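# Move the glass beaker onto a drying-rack peg

## Task

Pick up the beaker sitting mouth-down on the shelved bench by the door and hang it on one of the pegs of the drying rack that stands on the shelved bench by the window. It must sit far enough onto the peg that the peg alone supports it. The task fails if the beaker touches the floor, or if the glass breaks from a drop of more than a few centimetres or a hard knock. It also fails if the robot falls over or is left leaning. At the end the gripper must have released the beaker and moved away; a beaker that stays put only because the robot is holding it does not count.

## Robot and tools

ROBOT. A simulated Hello Robot Stretch 4 with a single arm. It has an omni-wheel base, a lift that travels up a mast, a telescoping arm that reaches forward, a wrist with yaw, pitch and roll, and a two-finger gripper with bendable steel fingers. It stands about 1.6 m tall, and its base rim lies within 0.23 m of the base origin. Cameras: head_camera (pinhole, 420x560), head_left_camera and head_right_camera (fisheye, 420x672) and wrist_camera (616x392).

FRAMES. Base frame: origin on the floor below the base centre, x ahead, y to the left, z up. hand_pose is reported in this frame and marks a point between the open fingertips (URDF link pinch). With all wrist joints at 0 its axes line up with the base axes. The printed value may be slightly off. The odometry frame is where the base frame was when the scene began. base_odometry comes from wheel rotation only, so slipping shows up as travel. Heading runs from -3.142 to 3.142, with left positive.

execute_actions. Argument "actions" is a list holding one action or nothing; an empty list simply reports state and images. "cameras" chooses which images come back: omitted, null or ["all"] gives all of them, [] gives none. An action can contain:
- "base": exactly one relative move, measured from the base's last reported position. {"translate_m": d} drives straight, forward positive, -2 to 2 m. {"strafe_m": d} slides sideways, left positive, -2 to 2 m. {"rotate_rad": d} spins in place, counter-clockwise positive, -3.2 to 3.2 rad.
- "joints": absolute targets keyed by joint name, not offsets. lift_m 0 to 1.2 m; arm_m 0 to 0.55 m of extension; wrist_yaw_rad -1.134 to 4.276 (0 points ahead, positive turns left, 3.14 is folded back, and above 3.4 the arm may block it); wrist_pitch_rad -1.117 to 4.259 (0 is level, 1.57 points straight down); wrist_roll_rad -1.117 to 4.259 (0 puts the fingers at equal height, positive turns clockwise when viewed from behind); gripper_m -0.038 to 0.141, the gap between the fingertips in metres, where negative values press the tips together.
- "pace": "slow", "default", "fast" or "max". The base tops out at 0.1/0.3/0.4/0.6 m/s and 1/2/3/4 rad/s for these, and goes slower when the lift is higher than 0.2.
- "contact_limits": {"arm_m": 0 to 0.75}, the force allowed before the arm stops (default 0.5).
- Or, alone: {"end_of_arm": "enable_torque"} to turn wrist or gripper motors back on after they have shut off.
The parts of one action start together. A joint target outside its range is clipped and the result reports this. An unknown key or any other out-of-range number rejects the whole call. A joint that is left out may keep pushing toward its earlier target. Example: {"base": {"translate_m": 0.3}, "joints": {"gripper_m": 0.05}, "pace": "fast"}. To unfold the wrist at the start, send lift_m 0.4 together with wrist_yaw_rad 0.

wait: {"seconds": 0 to 10}. Sends no command and returns the same report as an empty action.
zoom_image: {"camera": name, "region": [x0, y0, x1, y1]} in pixels of that camera's latest full image, origin at the top left, at most 504x504.
read_manual: {"section": "licences"} returns licence text only.
finished_scene: {"scene": n} ends the current scene permanently and reports whether the goal was met. The beaker must already be resting on the peg with the gripper moved away.

RESULTS. base_status and joint_status say how each commanded motion ended. "done" means the target was reached; for the base it only means the wheels turned the full amount. "off_target" means it stopped short and may still be pushing. "contact_stop_at_<key>" means it hit something; that part drops its target and may go slack, so a lift can sag and wheels can roll. "limit_stop_at_<name>" means a built-in limit stopped it. "limit_stop_at_own_body" means it was about to hit the robot itself; moving away is allowed. This is likely when pitch is below -0.2 and roll is below -0.4 or above 4. "limit_stop_at_tilt" means the robot leans more than 6 degrees and lift, arm and wheels go limp. "torque_fault" means a wrist or gripper motor has gone limp until you send enable_torque. on_its_own reports anything this call did not command; "held at" there gives the target being held. lidar_m lists 12 distances in 30-degree sectors: the 1st is straight ahead, the rest go counter-clockwise (4th left, 7th behind, 10th right). "-" means nothing seen, or something closer than 0.25 m. Lidar misses glass, so it will not see the beaker. wrist_depth_mm is a 7x7 grid of depths in mm (100 to 2000), also blind to clear objects. motor_effort gives each motor's % of its maximum, with the peak in brackets; it is noisy and offset. A load in a level gripper moves pitch effort away from 0. turned_by_wheels vs turned_by_imu: a gap above about 0.1 rad means slip or a collision, and the heading then carries that much error. base_tilt is in degrees, forward and right positive.

GRIPPING. Command a gap smaller than the beaker's width. Closing further squeezes harder and pulls the beaker toward the wrist. The gripper reading and "done" do not show whether you are holding anything; look for a clear change in gripper effort, or check the images. If the fingertips jam on a surface, raise the lift.

AVOID. Dropping the beaker or knocking it hard, since glass breaks from a fall of a few cm. Letting it reach the floor. Shoving with the gripper, especially when it is high or the contact limit is high, which can tip the robot. Driving or turning with more than 1 kg held and arm_m above 0.2. Pressing the wrist into things, which causes torque faults. While you are thinking, the robot keeps holding its last command, and something may occasionally nudge loose objects.

Each tool is called after ">>>" as name(argument=value, ...) on one line, values as JSON.

## Session

>>> execute_actions(actions=[])

Scene clock: 0.00 s.
base_odometry: x=+0.000 y=+0.000 heading=+0.000 (m, m, rad; odometry frame)
turned_by_wheels: +0.000 (rad since the last result)
turned_by_imu: +0.000 (rad since the last result)
base_tilt: forward=+0.0 right=+0.8 (deg)
lidar_m: 1.36 1.41 2.15 1.53 1.58 1.87 1.75 1.82 1.23 1.12 1.16 1.48
base_status: not commanded
joint_positions: lift_m=+0.289 arm_m=-0.001 wrist_yaw_rad=+3.227 wrist_pitch_rad=-0.013 wrist_roll_rad=-0.010 gripper_m=+0.057
joint_status: not commanded
motor_effort: lift_m=+20 arm_m=+0 wrist_yaw_rad=-2 wrist_pitch_rad=-5 wrist_roll_rad=-1 gripper_m=-5 wheel_0=+0 wheel_1=+0 wheel_2=+0 (%)
hand_pose: x=-0.1246 y=+0.0624 z=+0.4707 quat_wxyz=(-0.043, +0.007, -0.005, +0.999) (m; base frame)
wrist_depth_mm: - 136 135 - - - - / - - 133 - - - - / - - 132 - - - - / - 112 132 - - - - / 139 135 - - - - - / 200 - 1708 - 210 1756 1661 / 193 1281 683 156 1138 1118 1182
pictures: head_camera, head_left_camera, head_right_camera, wrist_camera
Images, in order (width x height): head_camera 420x560, head_left_camera 420x672, head_right_camera 420x672, wrist_camera 616x392.

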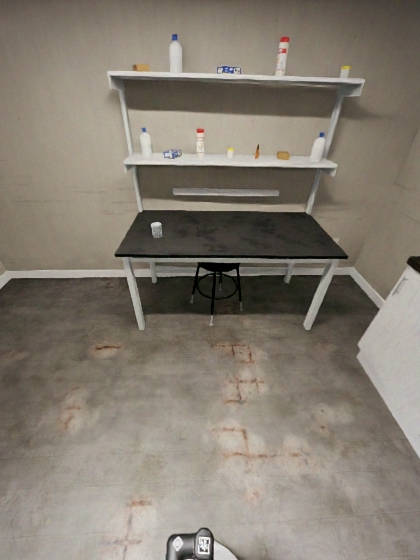

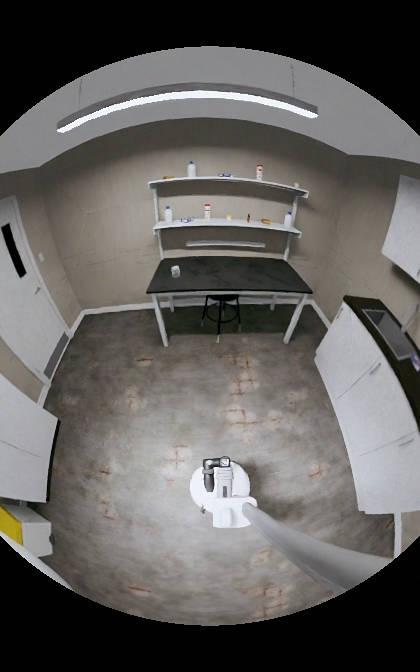

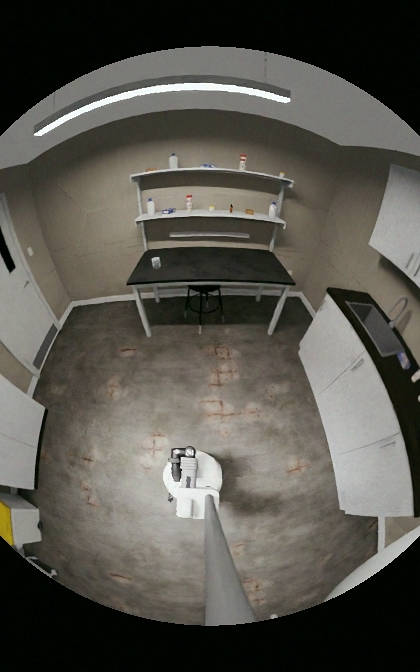

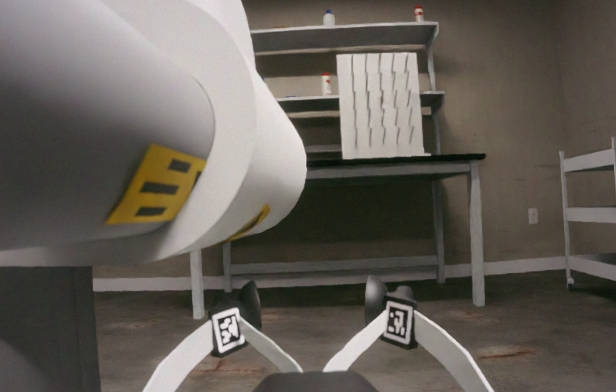

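>>> zoom_image(camera="head_camera", region=[100, 180, 260, 280])

>>> zoom_image(camera="wrist_camera", region=[300, 30, 480, 180])

Region (100, 180, 260, 280) of head_camera's 420x560 image, scaled by 3.150, with more detail than that image has; it fills the top 315 rows of this view, and the rest is white.

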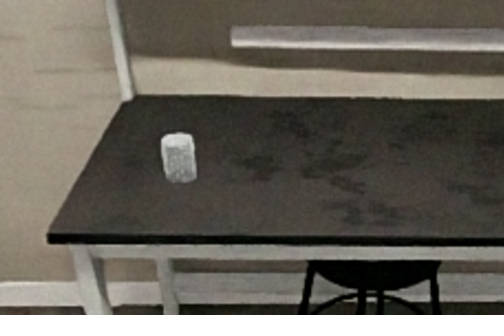

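Region (300, 30, 480, 180) of wrist_camera's 616x392 image, scaled by 2.800.

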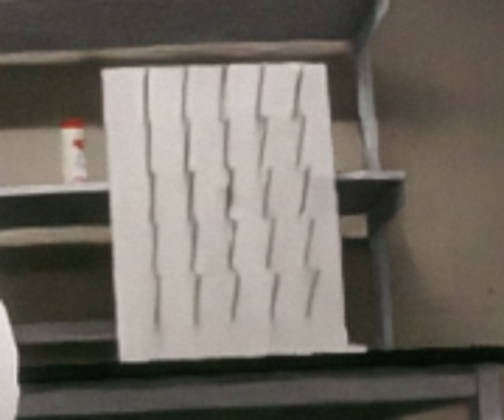

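>>> execute_actions(actions=[{"base": {"strafe_m": 0.47}, "joints": {"lift_m": 0.8, "wrist_yaw_rad": 0, "gripper_m": 0.14}, "pace": "fast"}], cameras=[])

>>> execute_actions(actions=[{"base": {"translate_m": 0.9}, "pace": "fast"}], cameras=["head_camera", "wrist_camera"])

Scene clock: 20.40 s.
base_odometry: x=+0.000 y=+0.470 heading=+0.000 (m, m, rad; odometry frame)
turned_by_wheels: +0.000 (rad since the last result)
turned_by_imu: -0.002 (rad since the last result)
base_tilt: forward=+0.1 right=+0.8 (deg)
lidar_m: 1.36 2.18 1.18 1.04 1.09 1.47 1.75 1.81 1.72 1.60 1.63 1.46
base_status: done
joint_positions: lift_m=+0.800 arm_m=-0.001 wrist_yaw_rad=+0.000 wrist_pitch_rad=-0.013 wrist_roll_rad=-0.010 gripper_m=+0.140
joint_status: all done
motor_effort: lift_m=+22(23) arm_m=+0(0) wrist_yaw_rad=-2(7) wrist_pitch_rad=-5(5) wrist_roll_rad=+0(1) gripper_m=-1(3) wheel_0=+0(12) wheel_1=+1(12) wheel_2=+0(0) (%)
hand_pose: x=+0.4588 y=-0.0873 z=+0.9819 quat_wxyz=(+1.000, -0.005, -0.007, +0.000) (m; base frame)
wrist_depth_mm: 1921 1808 1983 1921 - - - / 1863 1863 1808 1921 1863 - - / 1863 1863 1863 1921 1921 - - / 1863 1921 1863 1921 1983 - - / 1808 1863 1921 1863 1983 1808 1661 / 1863 1808 1366 1138 1160 211 - / 1808 1863 1808 151 1756 1863 -
pictures: none
No camera images: the call's "cameras" was empty. Leave "cameras" out to get every camera's image.

Scene clock: 24.07 s.
base_odometry: x=+0.900 y=+0.470 heading=+0.000 (m, m, rad; odometry frame)
turned_by_wheels: +0.000 (rad since the last result)
turned_by_imu: -0.003 (rad since the last result)
base_tilt: forward=+0.1 right=+0.8 (deg)
lidar_m: 0.44 0.47 1.67 1.58 1.28 1.51 3.37 2.78 1.66 1.51 0.73 0.49
base_status: done
joint_positions: lift_m=+0.800 arm_m=-0.001 wrist_yaw_rad=+0.000 wrist_pitch_rad=-0.013 wrist_roll_rad=-0.010 gripper_m=+0.140
joint_status: not commanded
motor_effort: lift_m=+23(22) arm_m=+0(0) wrist_yaw_rad=-1(0) wrist_pitch_rad=-5(4) wrist_roll_rad=-1(1) gripper_m=-1(3) wheel_0=+2(8) wheel_1=+1(9) wheel_2=+1(13) (%)
hand_pose: x=+0.4587 y=-0.0874 z=+0.9819 quat_wxyz=(+1.000, -0.005, -0.007, +0.000) (m; base frame)
wrist_depth_mm: 991 1025 1042 1060 1060 1078 1118 / 991 1025 1025 1042 1078 1078 1098 / 976 1008 866 917 991 1060 1098 / 991 991 1008 1025 1042 1118 1118 / 976 991 991 1008 1008 1042 1060 / 976 976 931 1025 960 209 854 / 960 976 627 151 615 585 603
pictures: head_camera, wrist_camera
Images, in order (width x height): head_camera 420x560, wrist_camera 616x392.

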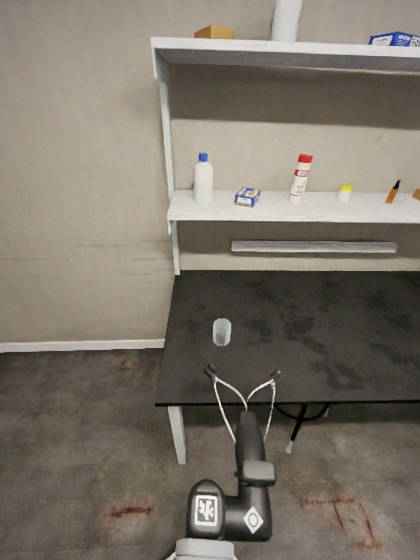

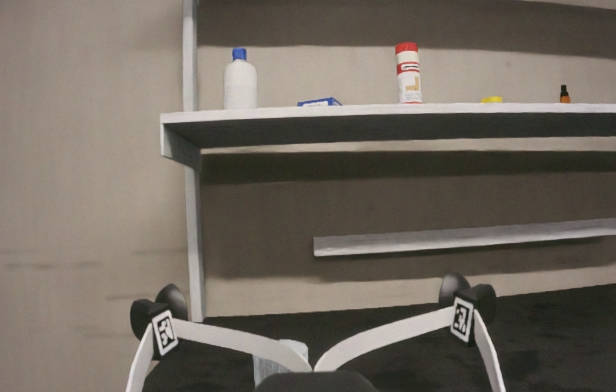

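>>> execute_actions(actions=[{"base": {"strafe_m": 0.04}, "joints": {"lift_m": 0.76, "arm_m": 0.1}}], cameras=["head_camera", "wrist_camera"])

Scene clock: 36.67 s.
base_odometry: x=+0.900 y=+0.510 heading=+0.000 (m, m, rad; odometry frame)
turned_by_wheels: +0.000 (rad since the last result)
turned_by_imu: -0.001 (rad since the last result)
base_tilt: forward=+0.1 right=+0.9 (deg)
lidar_m: 0.43 0.44 1.64 1.52 1.24 1.46 3.39 2.78 1.71 1.54 0.71 0.48
base_status: done
joint_positions: lift_m=+0.760 arm_m=+0.099 wrist_yaw_rad=+0.000 wrist_pitch_rad=-0.013 wrist_roll_rad=-0.010 gripper_m=+0.140
joint_status: all done
motor_effort: lift_m=+18(23) arm_m=+7(7) wrist_yaw_rad=-2(3) wrist_pitch_rad=-5(5) wrist_roll_rad=-1(1) gripper_m=-4(2) wheel_0=-2(9) wheel_1=+2(10) wheel_2=+0(3) (%)
hand_pose: x=+0.5581 y=-0.0874 z=+0.9422 quat_wxyz=(+1.000, -0.005, -0.007, +0.000) (m; base frame)
wrist_depth_mm: 891 904 917 960 960 976 991 / 891 917 668 699 723 732 723 / 891 904 891 931 946 960 991 / 878 904 904 946 931 946 991 / 891 891 904 917 946 960 976 / 891 878 820 878 820 208 723 / 878 891 539 151 525 500 517
pictures: head_camera, wrist_camera
Images, in order (width x height): head_camera 420x560, wrist_camera 616x392.

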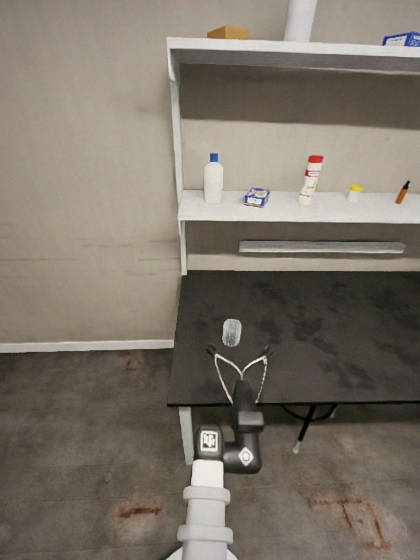

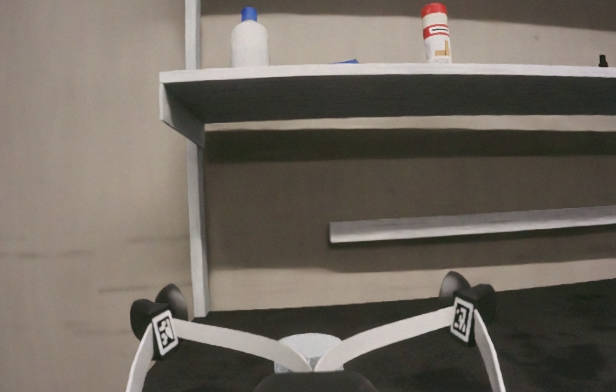

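>>> execute_actions(actions=[{"joints": {"lift_m": 0.67, "arm_m": 0.17}}], cameras=["head_camera", "wrist_camera"])

Scene clock: 45.57 s.
base_odometry: x=+0.900 y=+0.510 heading=+0.000 (m, m, rad; odometry frame)
turned_by_wheels: +0.000 (rad since the last result)
turned_by_imu: -0.001 (rad since the last result)
base_tilt: forward=+0.1 right=+0.8 (deg)
lidar_m: 0.43 0.47 1.61 1.54 1.23 1.44 3.39 2.80 1.67 1.56 0.68 0.48
base_status: not commanded
joint_positions: lift_m=+0.670 arm_m=+0.169 wrist_yaw_rad=+0.000 wrist_pitch_rad=-0.013 wrist_roll_rad=-0.010 gripper_m=+0.140
joint_status: all done
motor_effort: lift_m=+18(17) arm_m=+7(7) wrist_yaw_rad=-1(2) wrist_pitch_rad=-5(5) wrist_roll_rad=-1(1) gripper_m=-1(0) wheel_0=-2(2) wheel_1=+2(3) wheel_2=+0(0) (%)
hand_pose: x=+0.6281 y=-0.0874 z=+0.8522 quat_wxyz=(+1.000, -0.005, -0.007, +0.000) (m; base frame)
wrist_depth_mm: 831 842 615 640 647 654 676 / 820 842 854 878 891 891 904 / 831 842 831 878 878 917 917 / 809 831 842 854 891 904 904 / 820 820 842 854 878 878 904 / 820 820 535 535 500 209 445 / 809 330 329 151 322 303 314
pictures: head_camera, wrist_camera
Images, in order (width x height): head_camera 420x560, wrist_camera 616x392.

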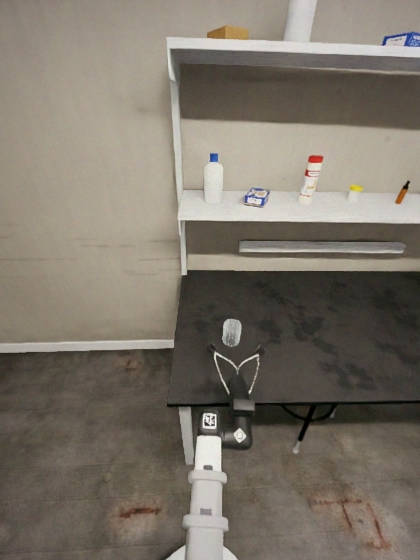

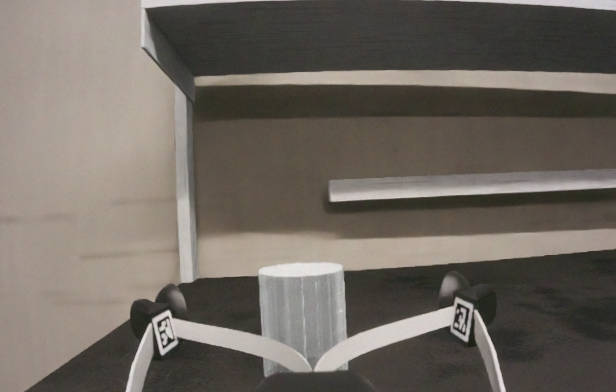

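>>> execute_actions(actions=[{"joints": {"lift_m": 0.77, "arm_m": 0.25, "wrist_pitch_rad": 0.5}}], cameras=["head_camera", "wrist_camera"])

Scene clock: 55.67 s.
base_odometry: x=+0.900 y=+0.510 heading=+0.000 (m, m, rad; odometry frame)
turned_by_wheels: +0.000 (rad since the last result)
turned_by_imu: +0.006 (rad since the last result)
base_tilt: forward=+0.1 right=+0.7 (deg)
lidar_m: 0.45 0.48 1.64 1.53 1.22 1.50 3.41 2.80 1.69 1.56 0.68 0.49
base_status: not commanded
joint_positions: lift_m=+0.770 arm_m=+0.249 wrist_yaw_rad=+0.000 wrist_pitch_rad=+0.502 wrist_roll_rad=-0.011 gripper_m=+0.140
joint_status: all done
motor_effort: lift_m=+22(26) arm_m=+5(14) wrist_yaw_rad=-1(21) wrist_pitch_rad=-4(85) wrist_roll_rad=+1(3) gripper_m=+0(0) wheel_0=-1(2) wheel_1=+1(8) wheel_2=+0(12) (%)
hand_pose: x=+0.6729 y=-0.0874 z=+0.8093 quat_wxyz=(+0.969, -0.005, +0.248, +0.001) (m; base frame)
wrist_depth_mm: 654 668 683 691 676 691 732 / 683 699 715 741 750 768 768 / 750 759 615 591 580 559 554 / 798 477 439 430 421 407 404 / 854 345 342 338 329 322 317 / 282 260 281 277 273 211 259 / 242 230 230 151 228 221 -
pictures: head_camera, wrist_camera
Images, in order (width x height): head_camera 420x560, wrist_camera 616x392.

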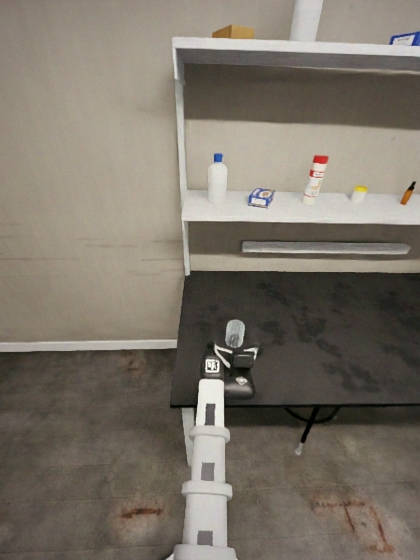

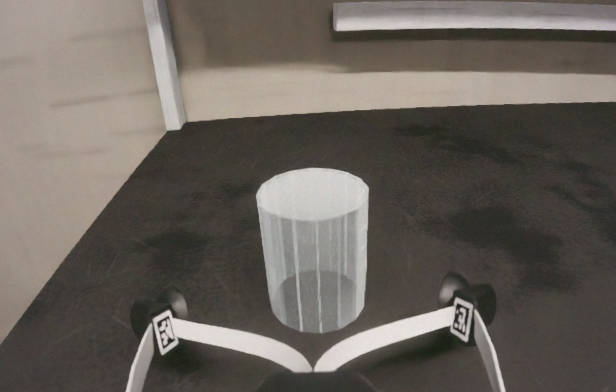

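>>> execute_actions(actions=[{"joints": {"arm_m": 0.305}, "pace": "slow"}], cameras=["wrist_camera"])

Scene clock: 65.77 s.
base_odometry: x=+0.900 y=+0.510 heading=+0.000 (m, m, rad; odometry frame)
turned_by_wheels: +0.000 (rad since the last result)
turned_by_imu: -0.002 (rad since the last result)
base_tilt: forward=+0.1 right=+0.8 (deg)
lidar_m: 0.45 0.48 1.62 1.53 1.22 1.46 3.37 2.80 1.71 1.55 0.66 0.48
base_status: not commanded
joint_positions: lift_m=+0.770 arm_m=+0.304 wrist_yaw_rad=+0.000 wrist_pitch_rad=+0.502 wrist_roll_rad=-0.011 gripper_m=+0.140
joint_status: all done
motor_effort: lift_m=+22(22) arm_m=+7(8) wrist_yaw_rad=-4(1) wrist_pitch_rad=-5(4) wrist_roll_rad=+1(1) gripper_m=-2(1) wheel_0=-1(1) wheel_1=+2(1) wheel_2=+0(0) (%)
hand_pose: x=+0.7275 y=-0.0874 z=+0.8093 quat_wxyz=(+0.969, -0.005, +0.248, +0.001) (m; base frame)
wrist_depth_mm: 609 603 634 647 627 627 683 / 640 647 676 691 707 723 723 / 691 691 609 585 580 569 554 / 741 452 442 427 418 410 402 / 778 347 343 338 329 324 319 / 282 262 278 277 271 211 259 / 243 231 230 151 227 222 -
pictures: wrist_camera
Images, in order (width x height): wrist_camera 616x392.

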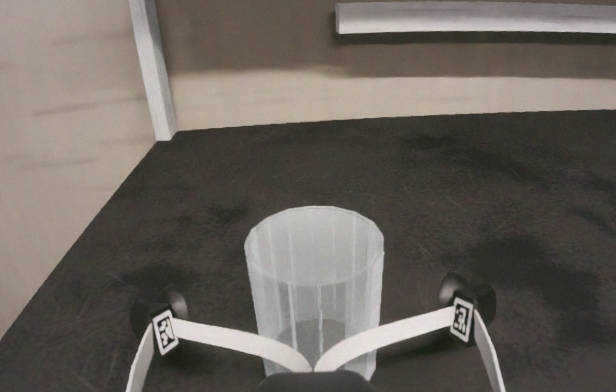

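>>> execute_actions(actions=[{"joints": {"gripper_m": 0.03}}], cameras=["wrist_camera"])

>>> execute_actions(actions=[{"joints": {"lift_m": 0.85}, "pace": "slow"}], cameras=["wrist_camera","head_camera"])

Scene clock: 78.47 s.
base_odometry: x=+0.900 y=+0.510 heading=+0.000 (m, m, rad; odometry frame)
turned_by_wheels: +0.000 (rad since the last result)
turned_by_imu: -0.002 (rad since the last result)
base_tilt: forward=+0.1 right=+0.8 (deg)
lidar_m: 0.43 0.49 1.64 1.52 1.22 1.48 3.40 2.85 1.68 1.55 0.69 0.47
base_status: not commanded
joint_positions: lift_m=+0.770 arm_m=+0.304 wrist_yaw_rad=+0.000 wrist_pitch_rad=+0.503 wrist_roll_rad=-0.011 gripper_m=+0.030
joint_status: all done
motor_effort: lift_m=+22(22) arm_m=+7(7) wrist_yaw_rad=-2(2) wrist_pitch_rad=-7(6) wrist_roll_rad=+0(0) gripper_m=-21(23) wheel_0=+0(1) wheel_1=+2(2) wheel_2=+0(0) (%)
hand_pose: x=+0.7275 y=-0.0874 z=+0.8091 quat_wxyz=(+0.969, -0.005, +0.249, +0.001) (m; base frame)
wrist_depth_mm: 615 621 634 647 615 627 683 / 640 647 676 699 699 723 723 / 691 691 603 585 574 559 554 / 741 445 439 424 415 410 399 / 788 343 340 334 329 324 317 / 278 279 223 276 207 264 258 / 241 227 191 235 224 216 -
pictures: wrist_camera
Images, in order (width x height): wrist_camera 616x392.

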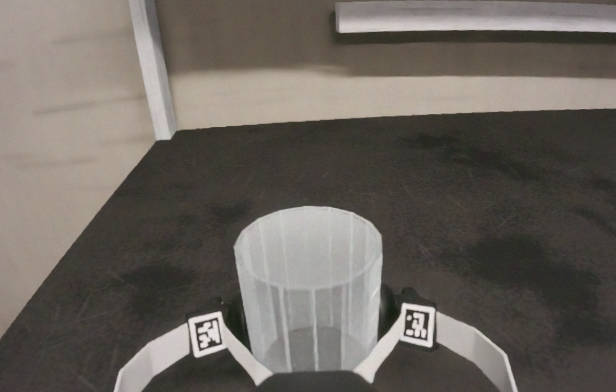

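Scene clock: 80.00 s.
base_odometry: x=+0.900 y=+0.510 heading=+0.000 (m, m, rad; odometry frame)
turned_by_wheels: +0.000 (rad since the last result)
turned_by_imu: -0.001 (rad since the last result)
base_tilt: forward=+0.0 right=+0.8 (deg)
lidar_m: 0.43 0.49 1.63 1.52 1.22 1.49 3.36 2.78 1.70 1.56 0.72 0.46
base_status: not commanded
joint_positions: lift_m=+0.850 arm_m=+0.304 wrist_yaw_rad=+0.000 wrist_pitch_rad=+0.503 wrist_roll_rad=-0.011 gripper_m=+0.030
joint_status: all done
motor_effort: lift_m=+23(23) arm_m=+7(7) wrist_yaw_rad=+0(1) wrist_pitch_rad=-7(6) wrist_roll_rad=+1(1) gripper_m=-18(20) wheel_0=+0(1) wheel_1=+2(1) wheel_2=+0(0) (%)
hand_pose: x=+0.7274 y=-0.0874 z=+0.8890 quat_wxyz=(+0.969, -0.005, +0.249, +0.001) (m; base frame)
wrist_depth_mm: 615 621 634 647 668 661 683 / 647 647 676 691 707 715 732 / 691 691 715 723 741 759 768 / 741 750 609 597 585 574 559 / 809 530 473 473 466 449 439 / 878 392 222 384 208 370 362 / 917 317 191 327 314 301 315
pictures: head_camera, wrist_camera
Images, in order (width x height): head_camera 420x560, wrist_camera 616x392.

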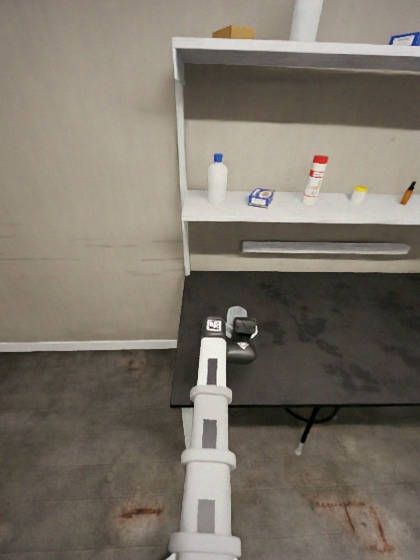

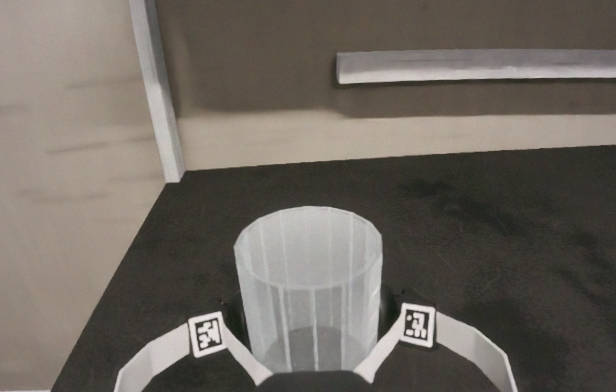

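>>> execute_actions(actions=[{"base": {"translate_m": -0.5}, "joints": {"arm_m": 0.0, "lift_m":0.95}}], cameras=[])

>>> execute_actions(actions=[{"base": {"rotate_rad": 3.1416}}], cameras=["head_camera","wrist_camera"])

Scene clock: 90.40 s.
base_odometry: x=+0.400 y=+0.510 heading=+0.000 (m, m, rad; odometry frame)
turned_by_wheels: +0.000 (rad since the last result)
turned_by_imu: -0.001 (rad since the last result)
base_tilt: forward=+0.0 right=+0.8 (deg)
lidar_m: 0.92 1.79 1.60 1.08 1.09 1.60 2.25 2.27 1.73 1.60 1.43 1.00
base_status: done
joint_positions: lift_m=+0.950 arm_m=+0.001 wrist_yaw_rad=+0.000 wrist_pitch_rad=+0.503 wrist_roll_rad=-0.011 gripper_m=+0.030
joint_status: all done
motor_effort: lift_m=+23(23) arm_m=-7(8) wrist_yaw_rad=-1(2) wrist_pitch_rad=-8(8) wrist_roll_rad=+1(1) gripper_m=-21(18) wheel_0=-2(7) wheel_1=-1(7) wheel_2=+0(10) (%)
hand_pose: x=+0.4249 y=-0.0874 z=+0.9889 quat_wxyz=(+0.969, -0.005, +0.249, +0.001) (m; base frame)
wrist_depth_mm: 1281 1336 1336 1397 1430 1397 1464 / 1366 1366 1397 1464 1499 1499 1576 / 1464 1499 1499 1098 1078 1060 1060 / 1618 1618 917 854 878 891 891 / 1708 1808 1756 1808 1708 1708 1708 / 1576 1576 223 1537 206 1366 1464 / 1397 1281 191 1308 1255 1205 1281
pictures: none
No camera images: the call's "cameras" was empty. Leave "cameras" out to get every camera's image.

Scene clock: 93.47 s.
base_odometry: x=+0.400 y=+0.510 heading=+3.141 (m, m, rad; odometry frame)
turned_by_wheels: +3.141 (rad since the last result)
turned_by_imu: +3.086 (rad since the last result)
base_tilt: forward=+0.1 right=+0.8 (deg)
lidar_m: 2.17 2.24 1.75 1.61 1.43 1.02 0.96 1.76 1.62 1.05 1.10 1.53
base_status: done
joint_positions: lift_m=+0.950 arm_m=+0.001 wrist_yaw_rad=+0.000 wrist_pitch_rad=+0.503 wrist_roll_rad=-0.010 gripper_m=+0.030
joint_status: not commanded
motor_effort: lift_m=+23(22) arm_m=-7(7) wrist_yaw_rad=-2(3) wrist_pitch_rad=-8(8) wrist_roll_rad=+1(1) gripper_m=-20(17) wheel_0=-3(8) wheel_1=+0(7) wheel_2=-1(10) (%)
hand_pose: x=+0.4249 y=-0.0873 z=+0.9890 quat_wxyz=(+0.969, -0.005, +0.249, +0.001) (m; base frame)
wrist_depth_mm: - - - - - - 1808 / - - - - - - 1808 / - - - - - - 1921 / - - - - - - 1430 / 1983 1921 - 1808 1863 1708 1366 / 1537 1576 223 1576 207 1537 1366 / 1336 1281 191 1336 1255 1229 1255
pictures: head_camera, wrist_camera
Images, in order (width x height): head_camera 420x560, wrist_camera 616x392.

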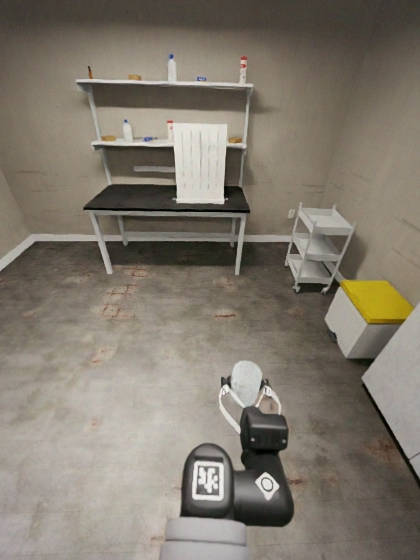

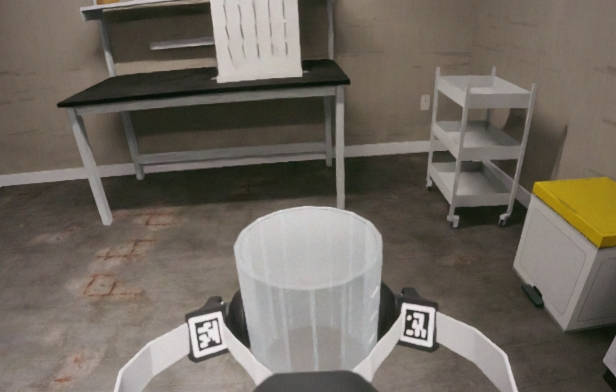

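>>> execute_actions(actions=[{"base": {"rotate_rad": 0.055}}], cameras=[])

>>> execute_actions(actions=[{"base": {"translate_m": 1.6}, "joints":{"wrist_pitch_rad":0.0}}])

Scene clock: 98.73 s.
base_odometry: x=+0.400 y=+0.510 heading=-3.087 (m, m, rad; odometry frame)
turned_by_wheels: +0.054 (rad since the last result)
turned_by_imu: +0.052 (rad since the last result)
base_tilt: forward=+0.1 right=+0.8 (deg)
lidar_m: 2.18 2.27 1.70 1.60 1.41 0.99 0.96 1.79 1.54 1.07 1.09 1.57
base_status: done
joint_positions: lift_m=+0.950 arm_m=+0.001 wrist_yaw_rad=+0.000 wrist_pitch_rad=+0.503 wrist_roll_rad=-0.010 gripper_m=+0.030
joint_status: not commanded
motor_effort: lift_m=+22(22) arm_m=-7(7) wrist_yaw_rad=-2(2) wrist_pitch_rad=-8(7) wrist_roll_rad=+1(1) gripper_m=-20(20) wheel_0=-4(5) wheel_1=-4(5) wheel_2=-2(7) (%)
hand_pose: x=+0.4249 y=-0.0874 z=+0.9890 quat_wxyz=(+0.969, -0.005, +0.249, +0.001) (m; base frame)
wrist_depth_mm: - - - - - - - / - - - - - - 1808 / - - - - - - 1808 / - - - - - - 1863 / - 1921 1921 1921 1808 1756 1464 / 1576 1537 223 1537 207 1430 1430 / 1397 1255 191 1336 1281 1255 1308
pictures: none
No camera images: the call's "cameras" was empty. Leave "cameras" out to get every camera's image.

Scene clock: 105.57 s.
base_odometry: x=-1.198 y=+0.423 heading=-3.087 (m, m, rad; odometry frame)
turned_by_wheels: +0.000 (rad since the last result)
turned_by_imu: -0.006 (rad since the last result)
base_tilt: forward=+0.0 right=+0.8 (deg)
lidar_m: 0.56 0.61 0.82 2.05 1.74 2.32 2.84 1.49 1.09 1.06 0.96 0.62
base_status: done
joint_positions: lift_m=+0.950 arm_m=+0.001 wrist_yaw_rad=+0.000 wrist_pitch_rad=+0.004 wrist_roll_rad=-0.010 gripper_m=+0.030
joint_status: all done
motor_effort: lift_m=+22(22) arm_m=-7(7) wrist_yaw_rad=-1(1) wrist_pitch_rad=-9(15) wrist_roll_rad=+1(0) gripper_m=-19(20) wheel_0=+2(7) wheel_1=+2(7) wheel_2=+0(9) (%)
hand_pose: x=+0.4606 y=-0.0874 z=+1.1270 quat_wxyz=(+1.000, -0.005, +0.002, +0.000) (m; base frame)
wrist_depth_mm: 976 976 1008 1060 1118 1138 1160 / 1138 615 615 621 1160 1205 1160 / 1160 615 621 621 1160 1160 1160 / 1182 609 615 621 1008 1160 1160 / 1160 615 609 621 1160 1118 1182 / 1182 609 621 615 207 1182 1182 / 1042 609 191 615 831 866 1182
pictures: head_camera, head_left_camera, head_right_camera, wrist_camera
Images, in order (width x height): head_camera 420x560, head_left_camera 420x672, head_right_camera 420x672, wrist_camera 616x392.

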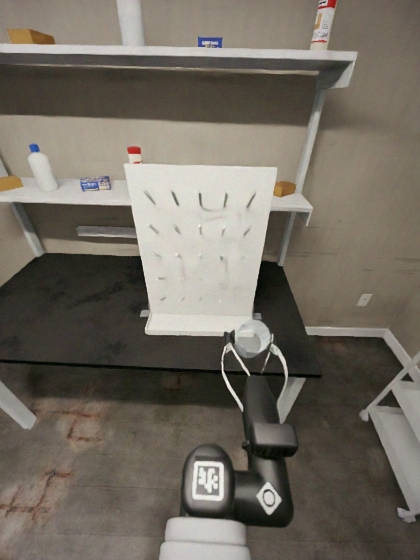

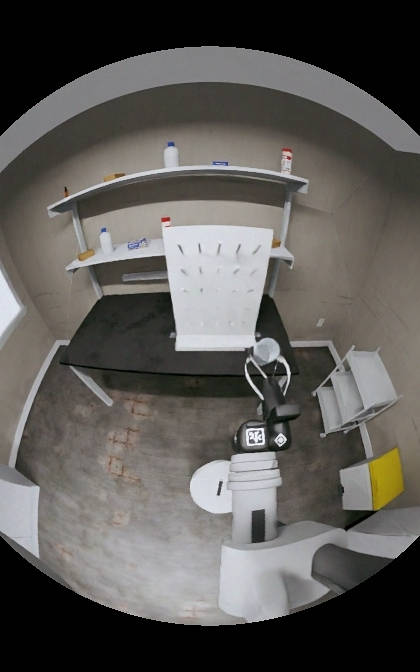

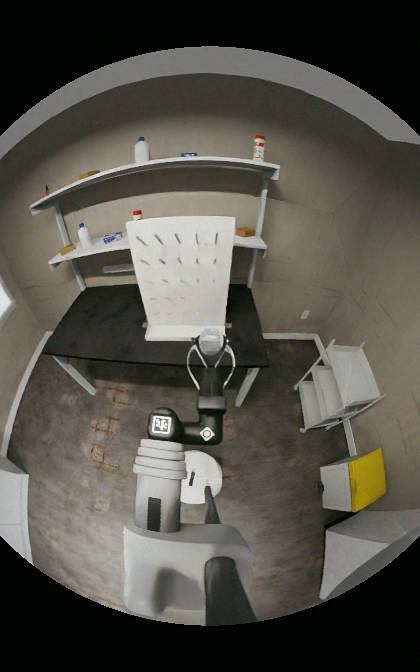

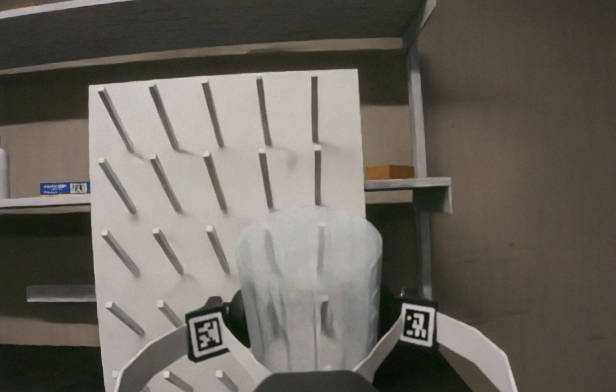

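>>> execute_actions(actions=[{"base": {"strafe_m": -0.013}, "joints":{"wrist_pitch_rad":-0.37,"lift_m":1.12,"arm_m":0.2}}], cameras=["head_camera","wrist_camera"])

Scene clock: 133.10 s.
base_odometry: x=-1.198 y=+0.436 heading=-3.087 (m, m, rad; odometry frame)
turned_by_wheels: +0.000 (rad since the last result)
turned_by_imu: -0.002 (rad since the last result)
base_tilt: forward=+0.1 right=+0.8 (deg)
lidar_m: 0.55 0.58 0.84 2.03 1.78 2.34 2.78 1.50 1.09 1.06 0.94 0.62
base_status: done
joint_positions: lift_m=+1.120 arm_m=+0.199 wrist_yaw_rad=+0.000 wrist_pitch_rad=-0.367 wrist_roll_rad=-0.010 gripper_m=+0.030
joint_status: all done
motor_effort: lift_m=+23(24) arm_m=+7(7) wrist_yaw_rad=-2(1) wrist_pitch_rad=-8(15) wrist_roll_rad=+1(1) gripper_m=-20(21) wheel_0=+2(9) wheel_1=-2(9) wheel_2=+0(1) (%)
hand_pose: x=+0.6389 y=-0.0874 z=+1.4014 quat_wxyz=(+0.983, -0.005, -0.182, -0.001) (m; base frame)
wrist_depth_mm: 1281 1281 1308 1281 1281 1308 1281 / 1229 1229 1229 1205 1255 1255 1229 / 1182 1138 1138 1138 1118 1138 1118 / 768 778 788 768 788 1060 1060 / 1025 991 1008 991 1008 1008 1025 / 960 976 421 960 207 960 960 / 407 402 191 410 415 798 904
pictures: head_camera, wrist_camera
Images, in order (width x height): head_camera 420x560, wrist_camera 616x392.

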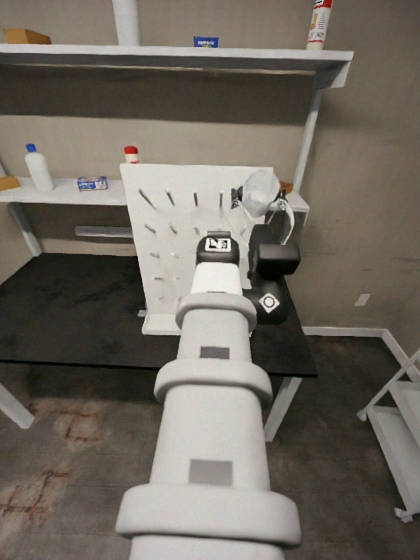

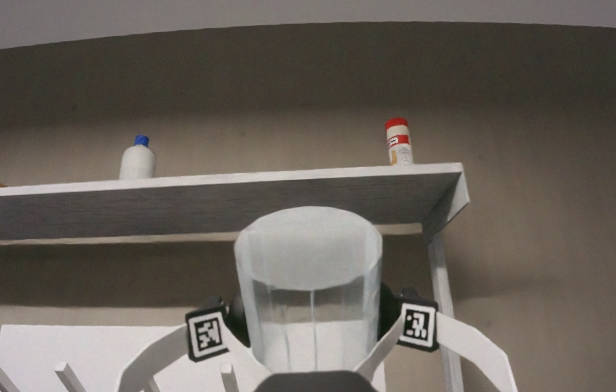

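>>> execute_actions(actions=[{"joints":{"lift_m":1.125,"arm_m":0.275}, "pace":"slow"}], cameras=["head_camera","wrist_camera"])

Scene clock: 143.60 s.
base_odometry: x=-1.198 y=+0.436 heading=-3.087 (m, m, rad; odometry frame)
turned_by_wheels: +0.000 (rad since the last result)
turned_by_imu: -0.002 (rad since the last result)
base_tilt: forward=+0.1 right=+0.8 (deg)
lidar_m: 0.56 0.62 0.83 2.04 1.73 2.37 2.76 1.48 1.11 1.06 0.92 0.58
base_status: not commanded
joint_positions: lift_m=+1.125 arm_m=+0.274 wrist_yaw_rad=+0.000 wrist_pitch_rad=-0.367 wrist_roll_rad=-0.010 gripper_m=+0.030
joint_status: all done
motor_effort: lift_m=+23(23) arm_m=+7(7) wrist_yaw_rad=-1(1) wrist_pitch_rad=-8(9) wrist_roll_rad=+0(1) gripper_m=-21(22) wheel_0=+1(2) wheel_1=-2(2) wheel_2=-1(0) (%)
hand_pose: x=+0.7139 y=-0.0874 z=+1.4064 quat_wxyz=(+0.983, -0.005, -0.182, -0.001) (m; base frame)
wrist_depth_mm: 1229 1205 1205 1205 1229 1229 1205 / 1138 1138 1118 1098 1098 1118 1118 / 1060 1078 1060 1060 778 1042 1060 / 699 707 723 741 768 960 991 / 946 946 946 960 931 917 931 / 891 878 351 878 208 878 878 / 342 334 191 342 343 723 842
pictures: head_camera, wrist_camera
Images, in order (width x height): head_camera 420x560, wrist_camera 616x392.

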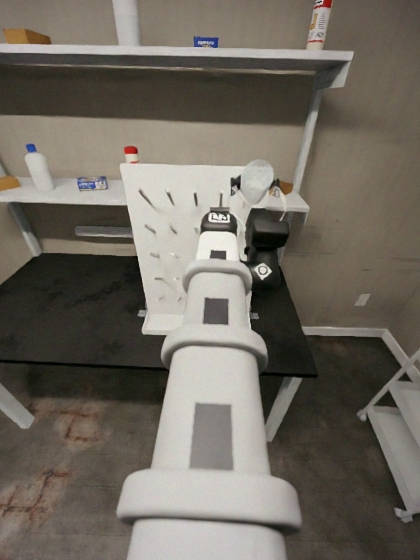

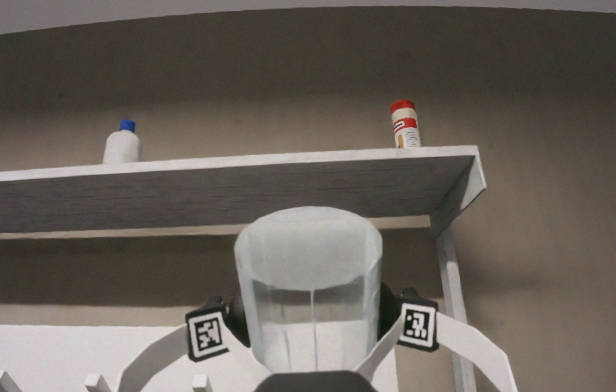

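>>> execute_actions(actions=[{"joints":{"lift_m":1.095,"arm_m":0.31}, "pace":"slow", "contact_limits":{"arm_m":0.2}}], cameras=["head_camera","wrist_camera"])

Scene clock: 150.70 s.
base_odometry: x=-1.198 y=+0.436 heading=-3.087 (m, m, rad; odometry frame)
turned_by_wheels: +0.000 (rad since the last result)
turned_by_imu: -0.002 (rad since the last result)
base_tilt: forward=+0.1 right=+0.7 (deg)
lidar_m: 0.56 0.59 0.82 2.01 1.77 2.35 2.80 1.48 1.09 1.05 0.93 0.61
base_status: not commanded
joint_positions: lift_m=+1.095 arm_m=+0.309 wrist_yaw_rad=+0.000 wrist_pitch_rad=-0.367 wrist_roll_rad=-0.010 gripper_m=+0.030
joint_status: all done
motor_effort: lift_m=+18(24) arm_m=+7(9) wrist_yaw_rad=-1(1) wrist_pitch_rad=-8(8) wrist_roll_rad=+1(0) gripper_m=-17(20) wheel_0=+2(2) wheel_1=-2(2) wheel_2=+0(0) (%)
contact_limits: arm_m 0.2
hand_pose: x=+0.7489 y=-0.0874 z=+1.3769 quat_wxyz=(+0.983, -0.005, -0.182, -0.001) (m; base frame)
wrist_depth_mm: 1182 1138 1160 1160 1160 1160 1160 / 1078 1078 1078 1060 1098 1098 1078 / 1025 654 661 654 661 976 1025 / 778 788 809 842 854 931 946 / 904 904 917 904 891 891 891 / 324 325 319 324 207 842 842 / 304 272 191 307 309 715 809
pictures: head_camera, wrist_camera
Images, in order (width x height): head_camera 420x560, wrist_camera 616x392.

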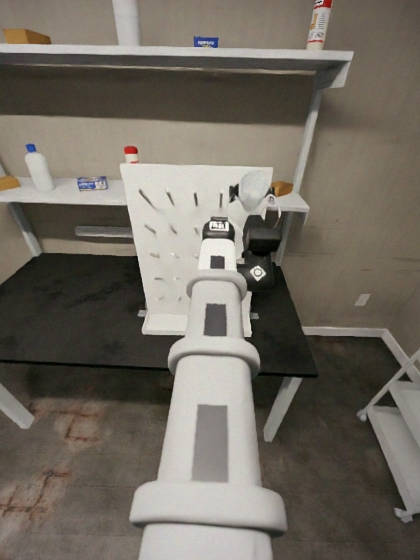

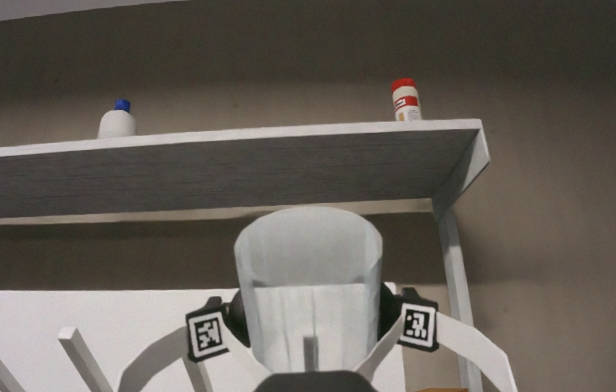

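>>> execute_actions(actions=[{"base":{"strafe_m":-0.015}, "pace":"slow"}], cameras=["wrist_camera"])

>>> execute_actions(actions=[{"joints":{"lift_m":1.078,"arm_m":0.33}, "pace":"slow", "contact_limits":{"arm_m":0.2}}], cameras=["wrist_camera"])

Scene clock: 157.27 s.
base_odometry: x=-1.199 y=+0.451 heading=-3.087 (m, m, rad; odometry frame)
turned_by_wheels: +0.000 (rad since the last result)
turned_by_imu: -0.001 (rad since the last result)
base_tilt: forward=+0.1 right=+0.8 (deg)
lidar_m: 0.57 0.57 0.83 2.05 1.79 2.36 2.81 1.49 1.08 1.04 0.93 0.60
base_status: done
joint_positions: lift_m=+1.095 arm_m=+0.309 wrist_yaw_rad=+0.000 wrist_pitch_rad=-0.367 wrist_roll_rad=-0.010 gripper_m=+0.030
joint_status: not commanded
motor_effort: lift_m=+18(18) arm_m=+7(7) wrist_yaw_rad=-2(0) wrist_pitch_rad=-8(8) wrist_roll_rad=+0(0) gripper_m=-21(21) wheel_0=+3(7) wheel_1=-1(6) wheel_2=+0(0) (%)
hand_pose: x=+0.7489 y=-0.0874 z=+1.3769 quat_wxyz=(+0.983, -0.005, -0.182, -0.001) (m; base frame)
wrist_depth_mm: 1160 1160 1182 1138 1138 1160 1160 / 1118 1078 1078 1078 1078 1078 1098 / 1025 654 661 647 661 991 1008 / 778 788 809 831 842 931 960 / 917 904 917 891 878 891 891 / 325 324 320 325 208 854 831 / 306 304 191 310 312 691 809
pictures: wrist_camera
Images, in order (width x height): wrist_camera 616x392.

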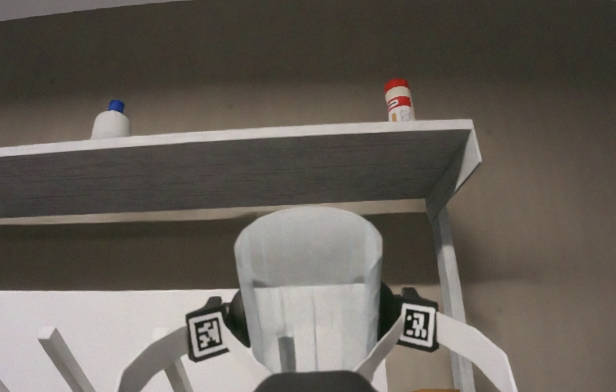

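Scene clock: 158.43 s.
base_odometry: x=-1.199 y=+0.451 heading=-3.087 (m, m, rad; odometry frame)
turned_by_wheels: +0.000 (rad since the last result)
turned_by_imu: +0.000 (rad since the last result)
base_tilt: forward=+0.1 right=+0.8 (deg)
lidar_m: 0.56 0.61 0.81 2.07 1.79 2.38 2.81 1.45 1.10 1.05 0.91 0.62
base_status: not commanded
joint_positions: lift_m=+1.078 arm_m=+0.329 wrist_yaw_rad=+0.000 wrist_pitch_rad=-0.367 wrist_roll_rad=-0.010 gripper_m=+0.030
joint_status: all done
motor_effort: lift_m=+18(18) arm_m=+7(9) wrist_yaw_rad=-1(1) wrist_pitch_rad=-8(8) wrist_roll_rad=+0(0) gripper_m=-17(20) wheel_0=+3(4) wheel_1=-3(2) wheel_2=+0(0) (%)
contact_limits: arm_m 0.2
hand_pose: x=+0.7689 y=-0.0874 z=+1.3599 quat_wxyz=(+0.983, -0.005, -0.182, -0.001) (m; base frame)
wrist_depth_mm: 1138 1138 1118 1160 1138 1138 1138 / 1098 1060 1060 1042 1078 1060 1060 / 640 640 627 647 647 976 976 / 809 842 854 904 904 917 931 / 891 878 891 878 891 878 891 / 301 301 300 307 207 831 820 / 287 285 191 291 293 683 798
pictures: wrist_camera
Images, in order (width x height): wrist_camera 616x392.

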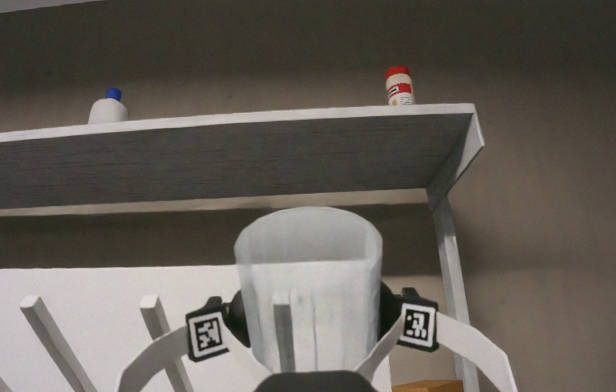

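>>> execute_actions(actions=[{"joints":{"lift_m":1.06,"arm_m":0.35}, "pace":"slow", "contact_limits":{"arm_m":0.2}}], cameras=["wrist_camera","head_camera"])

Scene clock: 168.03 s.
base_odometry: x=-1.199 y=+0.451 heading=-3.087 (m, m, rad; odometry frame)
turned_by_wheels: +0.000 (rad since the last result)
turned_by_imu: -0.001 (rad since the last result)
base_tilt: forward=+0.0 right=+0.8 (deg)
lidar_m: 0.56 0.59 0.83 2.06 1.79 2.39 2.82 1.47 1.10 1.04 0.93 0.61
base_status: not commanded
joint_positions: lift_m=+1.060 arm_m=+0.349 wrist_yaw_rad=+0.000 wrist_pitch_rad=-0.367 wrist_roll_rad=-0.010 gripper_m=+0.030
joint_status: all done
motor_effort: lift_m=+18(19) arm_m=+7(7) wrist_yaw_rad=-2(1) wrist_pitch_rad=-8(8) wrist_roll_rad=+0(0) gripper_m=-17(19) wheel_0=+4(4) wheel_1=-2(2) wheel_2=+0(0) (%)
contact_limits: arm_m 0.2
hand_pose: x=+0.7889 y=-0.0874 z=+1.3419 quat_wxyz=(+0.983, -0.005, -0.182, -0.001) (m; base frame)
wrist_depth_mm: 1160 1098 1098 1118 1078 1098 1118 / 1060 1025 1042 1025 732 1025 1078 / 621 640 668 668 691 931 976 / 866 904 904 891 904 904 931 / 303 303 303 303 854 854 831 / 282 283 282 286 207 820 809 / 251 267 191 272 272 603 768
pictures: head_camera, wrist_camera
Images, in order (width x height): head_camera 420x560, wrist_camera 616x392.

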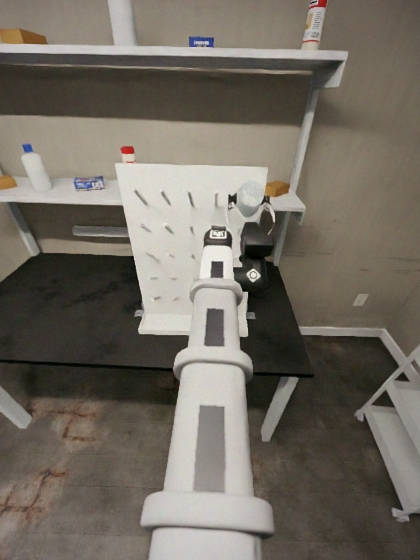

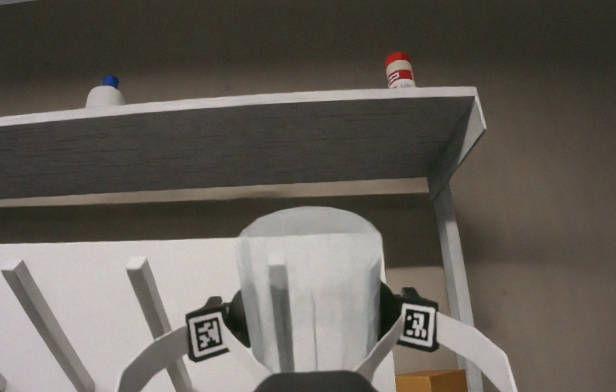

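Well inserted. Release gently.

>>> execute_actions(actions=[{"joints":{"gripper_m":0.09}, "pace":"slow"}], cameras=["wrist_camera"])

>>> execute_actions(actions=[{"joints":{"arm_m":0.2}, "pace":"slow"}], cameras=["wrist_camera","head_camera"])

Scene clock: 175.80 s.
base_odometry: x=-1.199 y=+0.451 heading=-3.087 (m, m, rad; odometry frame)
turned_by_wheels: +0.000 (rad since the last result)
turned_by_imu: -0.002 (rad since the last result)
base_tilt: forward=+0.1 right=+0.8 (deg)
lidar_m: 0.55 0.62 0.81 2.05 1.77 2.38 2.77 1.45 1.07 1.04 0.92 0.59
base_status: not commanded
joint_positions: lift_m=+1.060 arm_m=+0.349 wrist_yaw_rad=+0.000 wrist_pitch_rad=-0.368 wrist_roll_rad=-0.010 gripper_m=+0.090
joint_status: all done
motor_effort: lift_m=+18(18) arm_m=+7(7) wrist_yaw_rad=-2(2) wrist_pitch_rad=-5(8) wrist_roll_rad=+1(1) gripper_m=-4(22) wheel_0=+3(3) wheel_1=-1(3) wheel_2=+0(0) (%)
hand_pose: x=+0.7888 y=-0.0874 z=+1.3421 quat_wxyz=(+0.983, -0.005, -0.183, -0.001) (m; base frame)
wrist_depth_mm: 1160 1118 1118 1118 1078 1118 1118 / 1042 1042 1042 1042 741 1042 1042 / 634 654 661 668 683 946 960 / 842 904 891 917 917 917 904 / 301 304 306 303 854 842 854 / 282 283 220 283 213 798 798 / 270 271 268 187 413 759 768
pictures: wrist_camera
Images, in order (width x height): wrist_camera 616x392.

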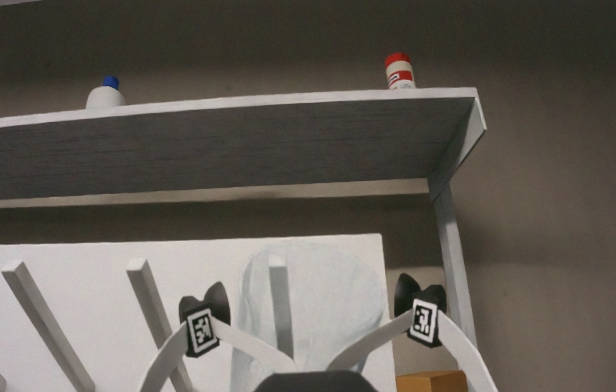

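Scene clock: 178.57 s.
base_odometry: x=-1.199 y=+0.451 heading=-3.087 (m, m, rad; odometry frame)
turned_by_wheels: +0.000 (rad since the last result)
turned_by_imu: -0.001 (rad since the last result)
base_tilt: forward=+0.1 right=+0.8 (deg)
lidar_m: 0.56 0.58 0.82 2.05 1.77 2.37 2.80 1.47 1.10 1.06 0.90 0.60
base_status: not commanded
joint_positions: lift_m=+1.060 arm_m=+0.201 wrist_yaw_rad=+0.000 wrist_pitch_rad=-0.368 wrist_roll_rad=-0.010 gripper_m=+0.090
joint_status: all done
motor_effort: lift_m=+18(18) arm_m=-7(8) wrist_yaw_rad=+0(2) wrist_pitch_rad=-5(5) wrist_roll_rad=+1(0) gripper_m=-3(4) wheel_0=+4(4) wheel_1=-2(1) wheel_2=+0(0) (%)
hand_pose: x=+0.6414 y=-0.0874 z=+1.3421 quat_wxyz=(+0.983, -0.005, -0.183, -0.001) (m; base frame)
wrist_depth_mm: 1308 1308 1308 1308 1308 1281 1308 / 1229 1229 1205 1182 1229 1229 1205 / 1138 1098 1160 1138 768 1118 1118 / 842 866 904 931 904 1042 1042 / 1025 1025 1008 1008 1008 991 1008 / 430 427 424 427 213 960 960 / 404 399 397 150 798 878 904
pictures: head_camera, wrist_camera
Images, in order (width x height): head_camera 420x560, wrist_camera 616x392.

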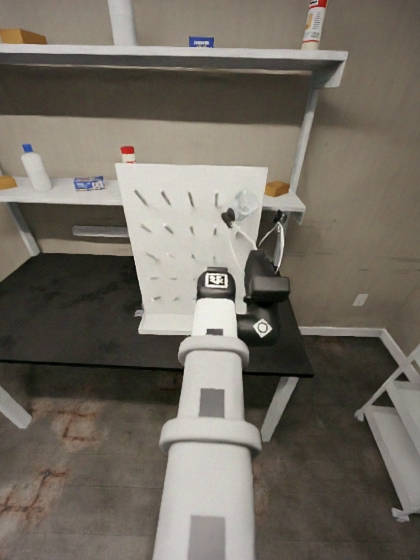

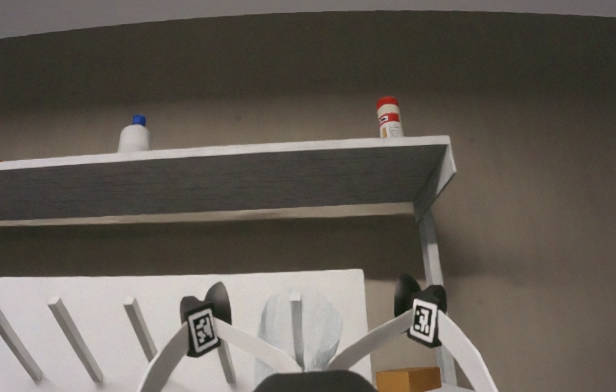

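>>> execute_actions(actions=[{"base":{"translate_m":-0.5},"joints":{"arm_m":0.0,"wrist_pitch_rad":0,"lift_m":0.6}, "pace":"fast"}], cameras=["head_camera"])

Scene clock: 184.37 s.
base_odometry: x=-0.700 y=+0.478 heading=-3.087 (m, m, rad; odometry frame)
turned_by_wheels: +0.000 (rad since the last result)
turned_by_imu: -0.001 (rad since the last result)
base_tilt: forward=+0.1 right=+0.8 (deg)
lidar_m: 1.07 1.12 1.55 1.67 1.76 2.17 2.11 1.52 1.06 1.00 1.08 1.12
base_status: done
joint_positions: lift_m=+0.600 arm_m=+0.001 wrist_yaw_rad=+0.000 wrist_pitch_rad=+0.002 wrist_roll_rad=-0.010 gripper_m=+0.090
joint_status: all done
motor_effort: lift_m=+17(20) arm_m=-7(7) wrist_yaw_rad=-1(2) wrist_pitch_rad=-5(4) wrist_roll_rad=+0(1) gripper_m=-4(6) wheel_0=-3(8) wheel_1=-3(8) wheel_2=+0(11) (%)
hand_pose: x=+0.4606 y=-0.0875 z=+0.7778 quat_wxyz=(+1.000, -0.005, +0.001, +0.000) (m; base frame)
wrist_depth_mm: 1576 1661 1118 1118 1708 1708 1661 / 1618 1618 1098 1118 1708 1661 1661 / 1576 1708 1098 1118 1618 1661 1661 / 1618 1661 1098 1098 1661 1756 1756 / 891 891 891 878 866 1661 1661 / 1661 1618 1661 1661 213 1708 1708 / 1618 1499 1499 150 1537 1618 1708
pictures: head_camera
Images, in order (width x height): head_camera 420x560.

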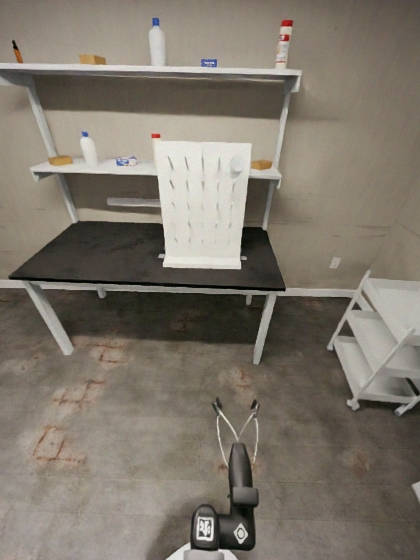

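>>> finished_scene(scene=1)

The scene is finished: the task was done.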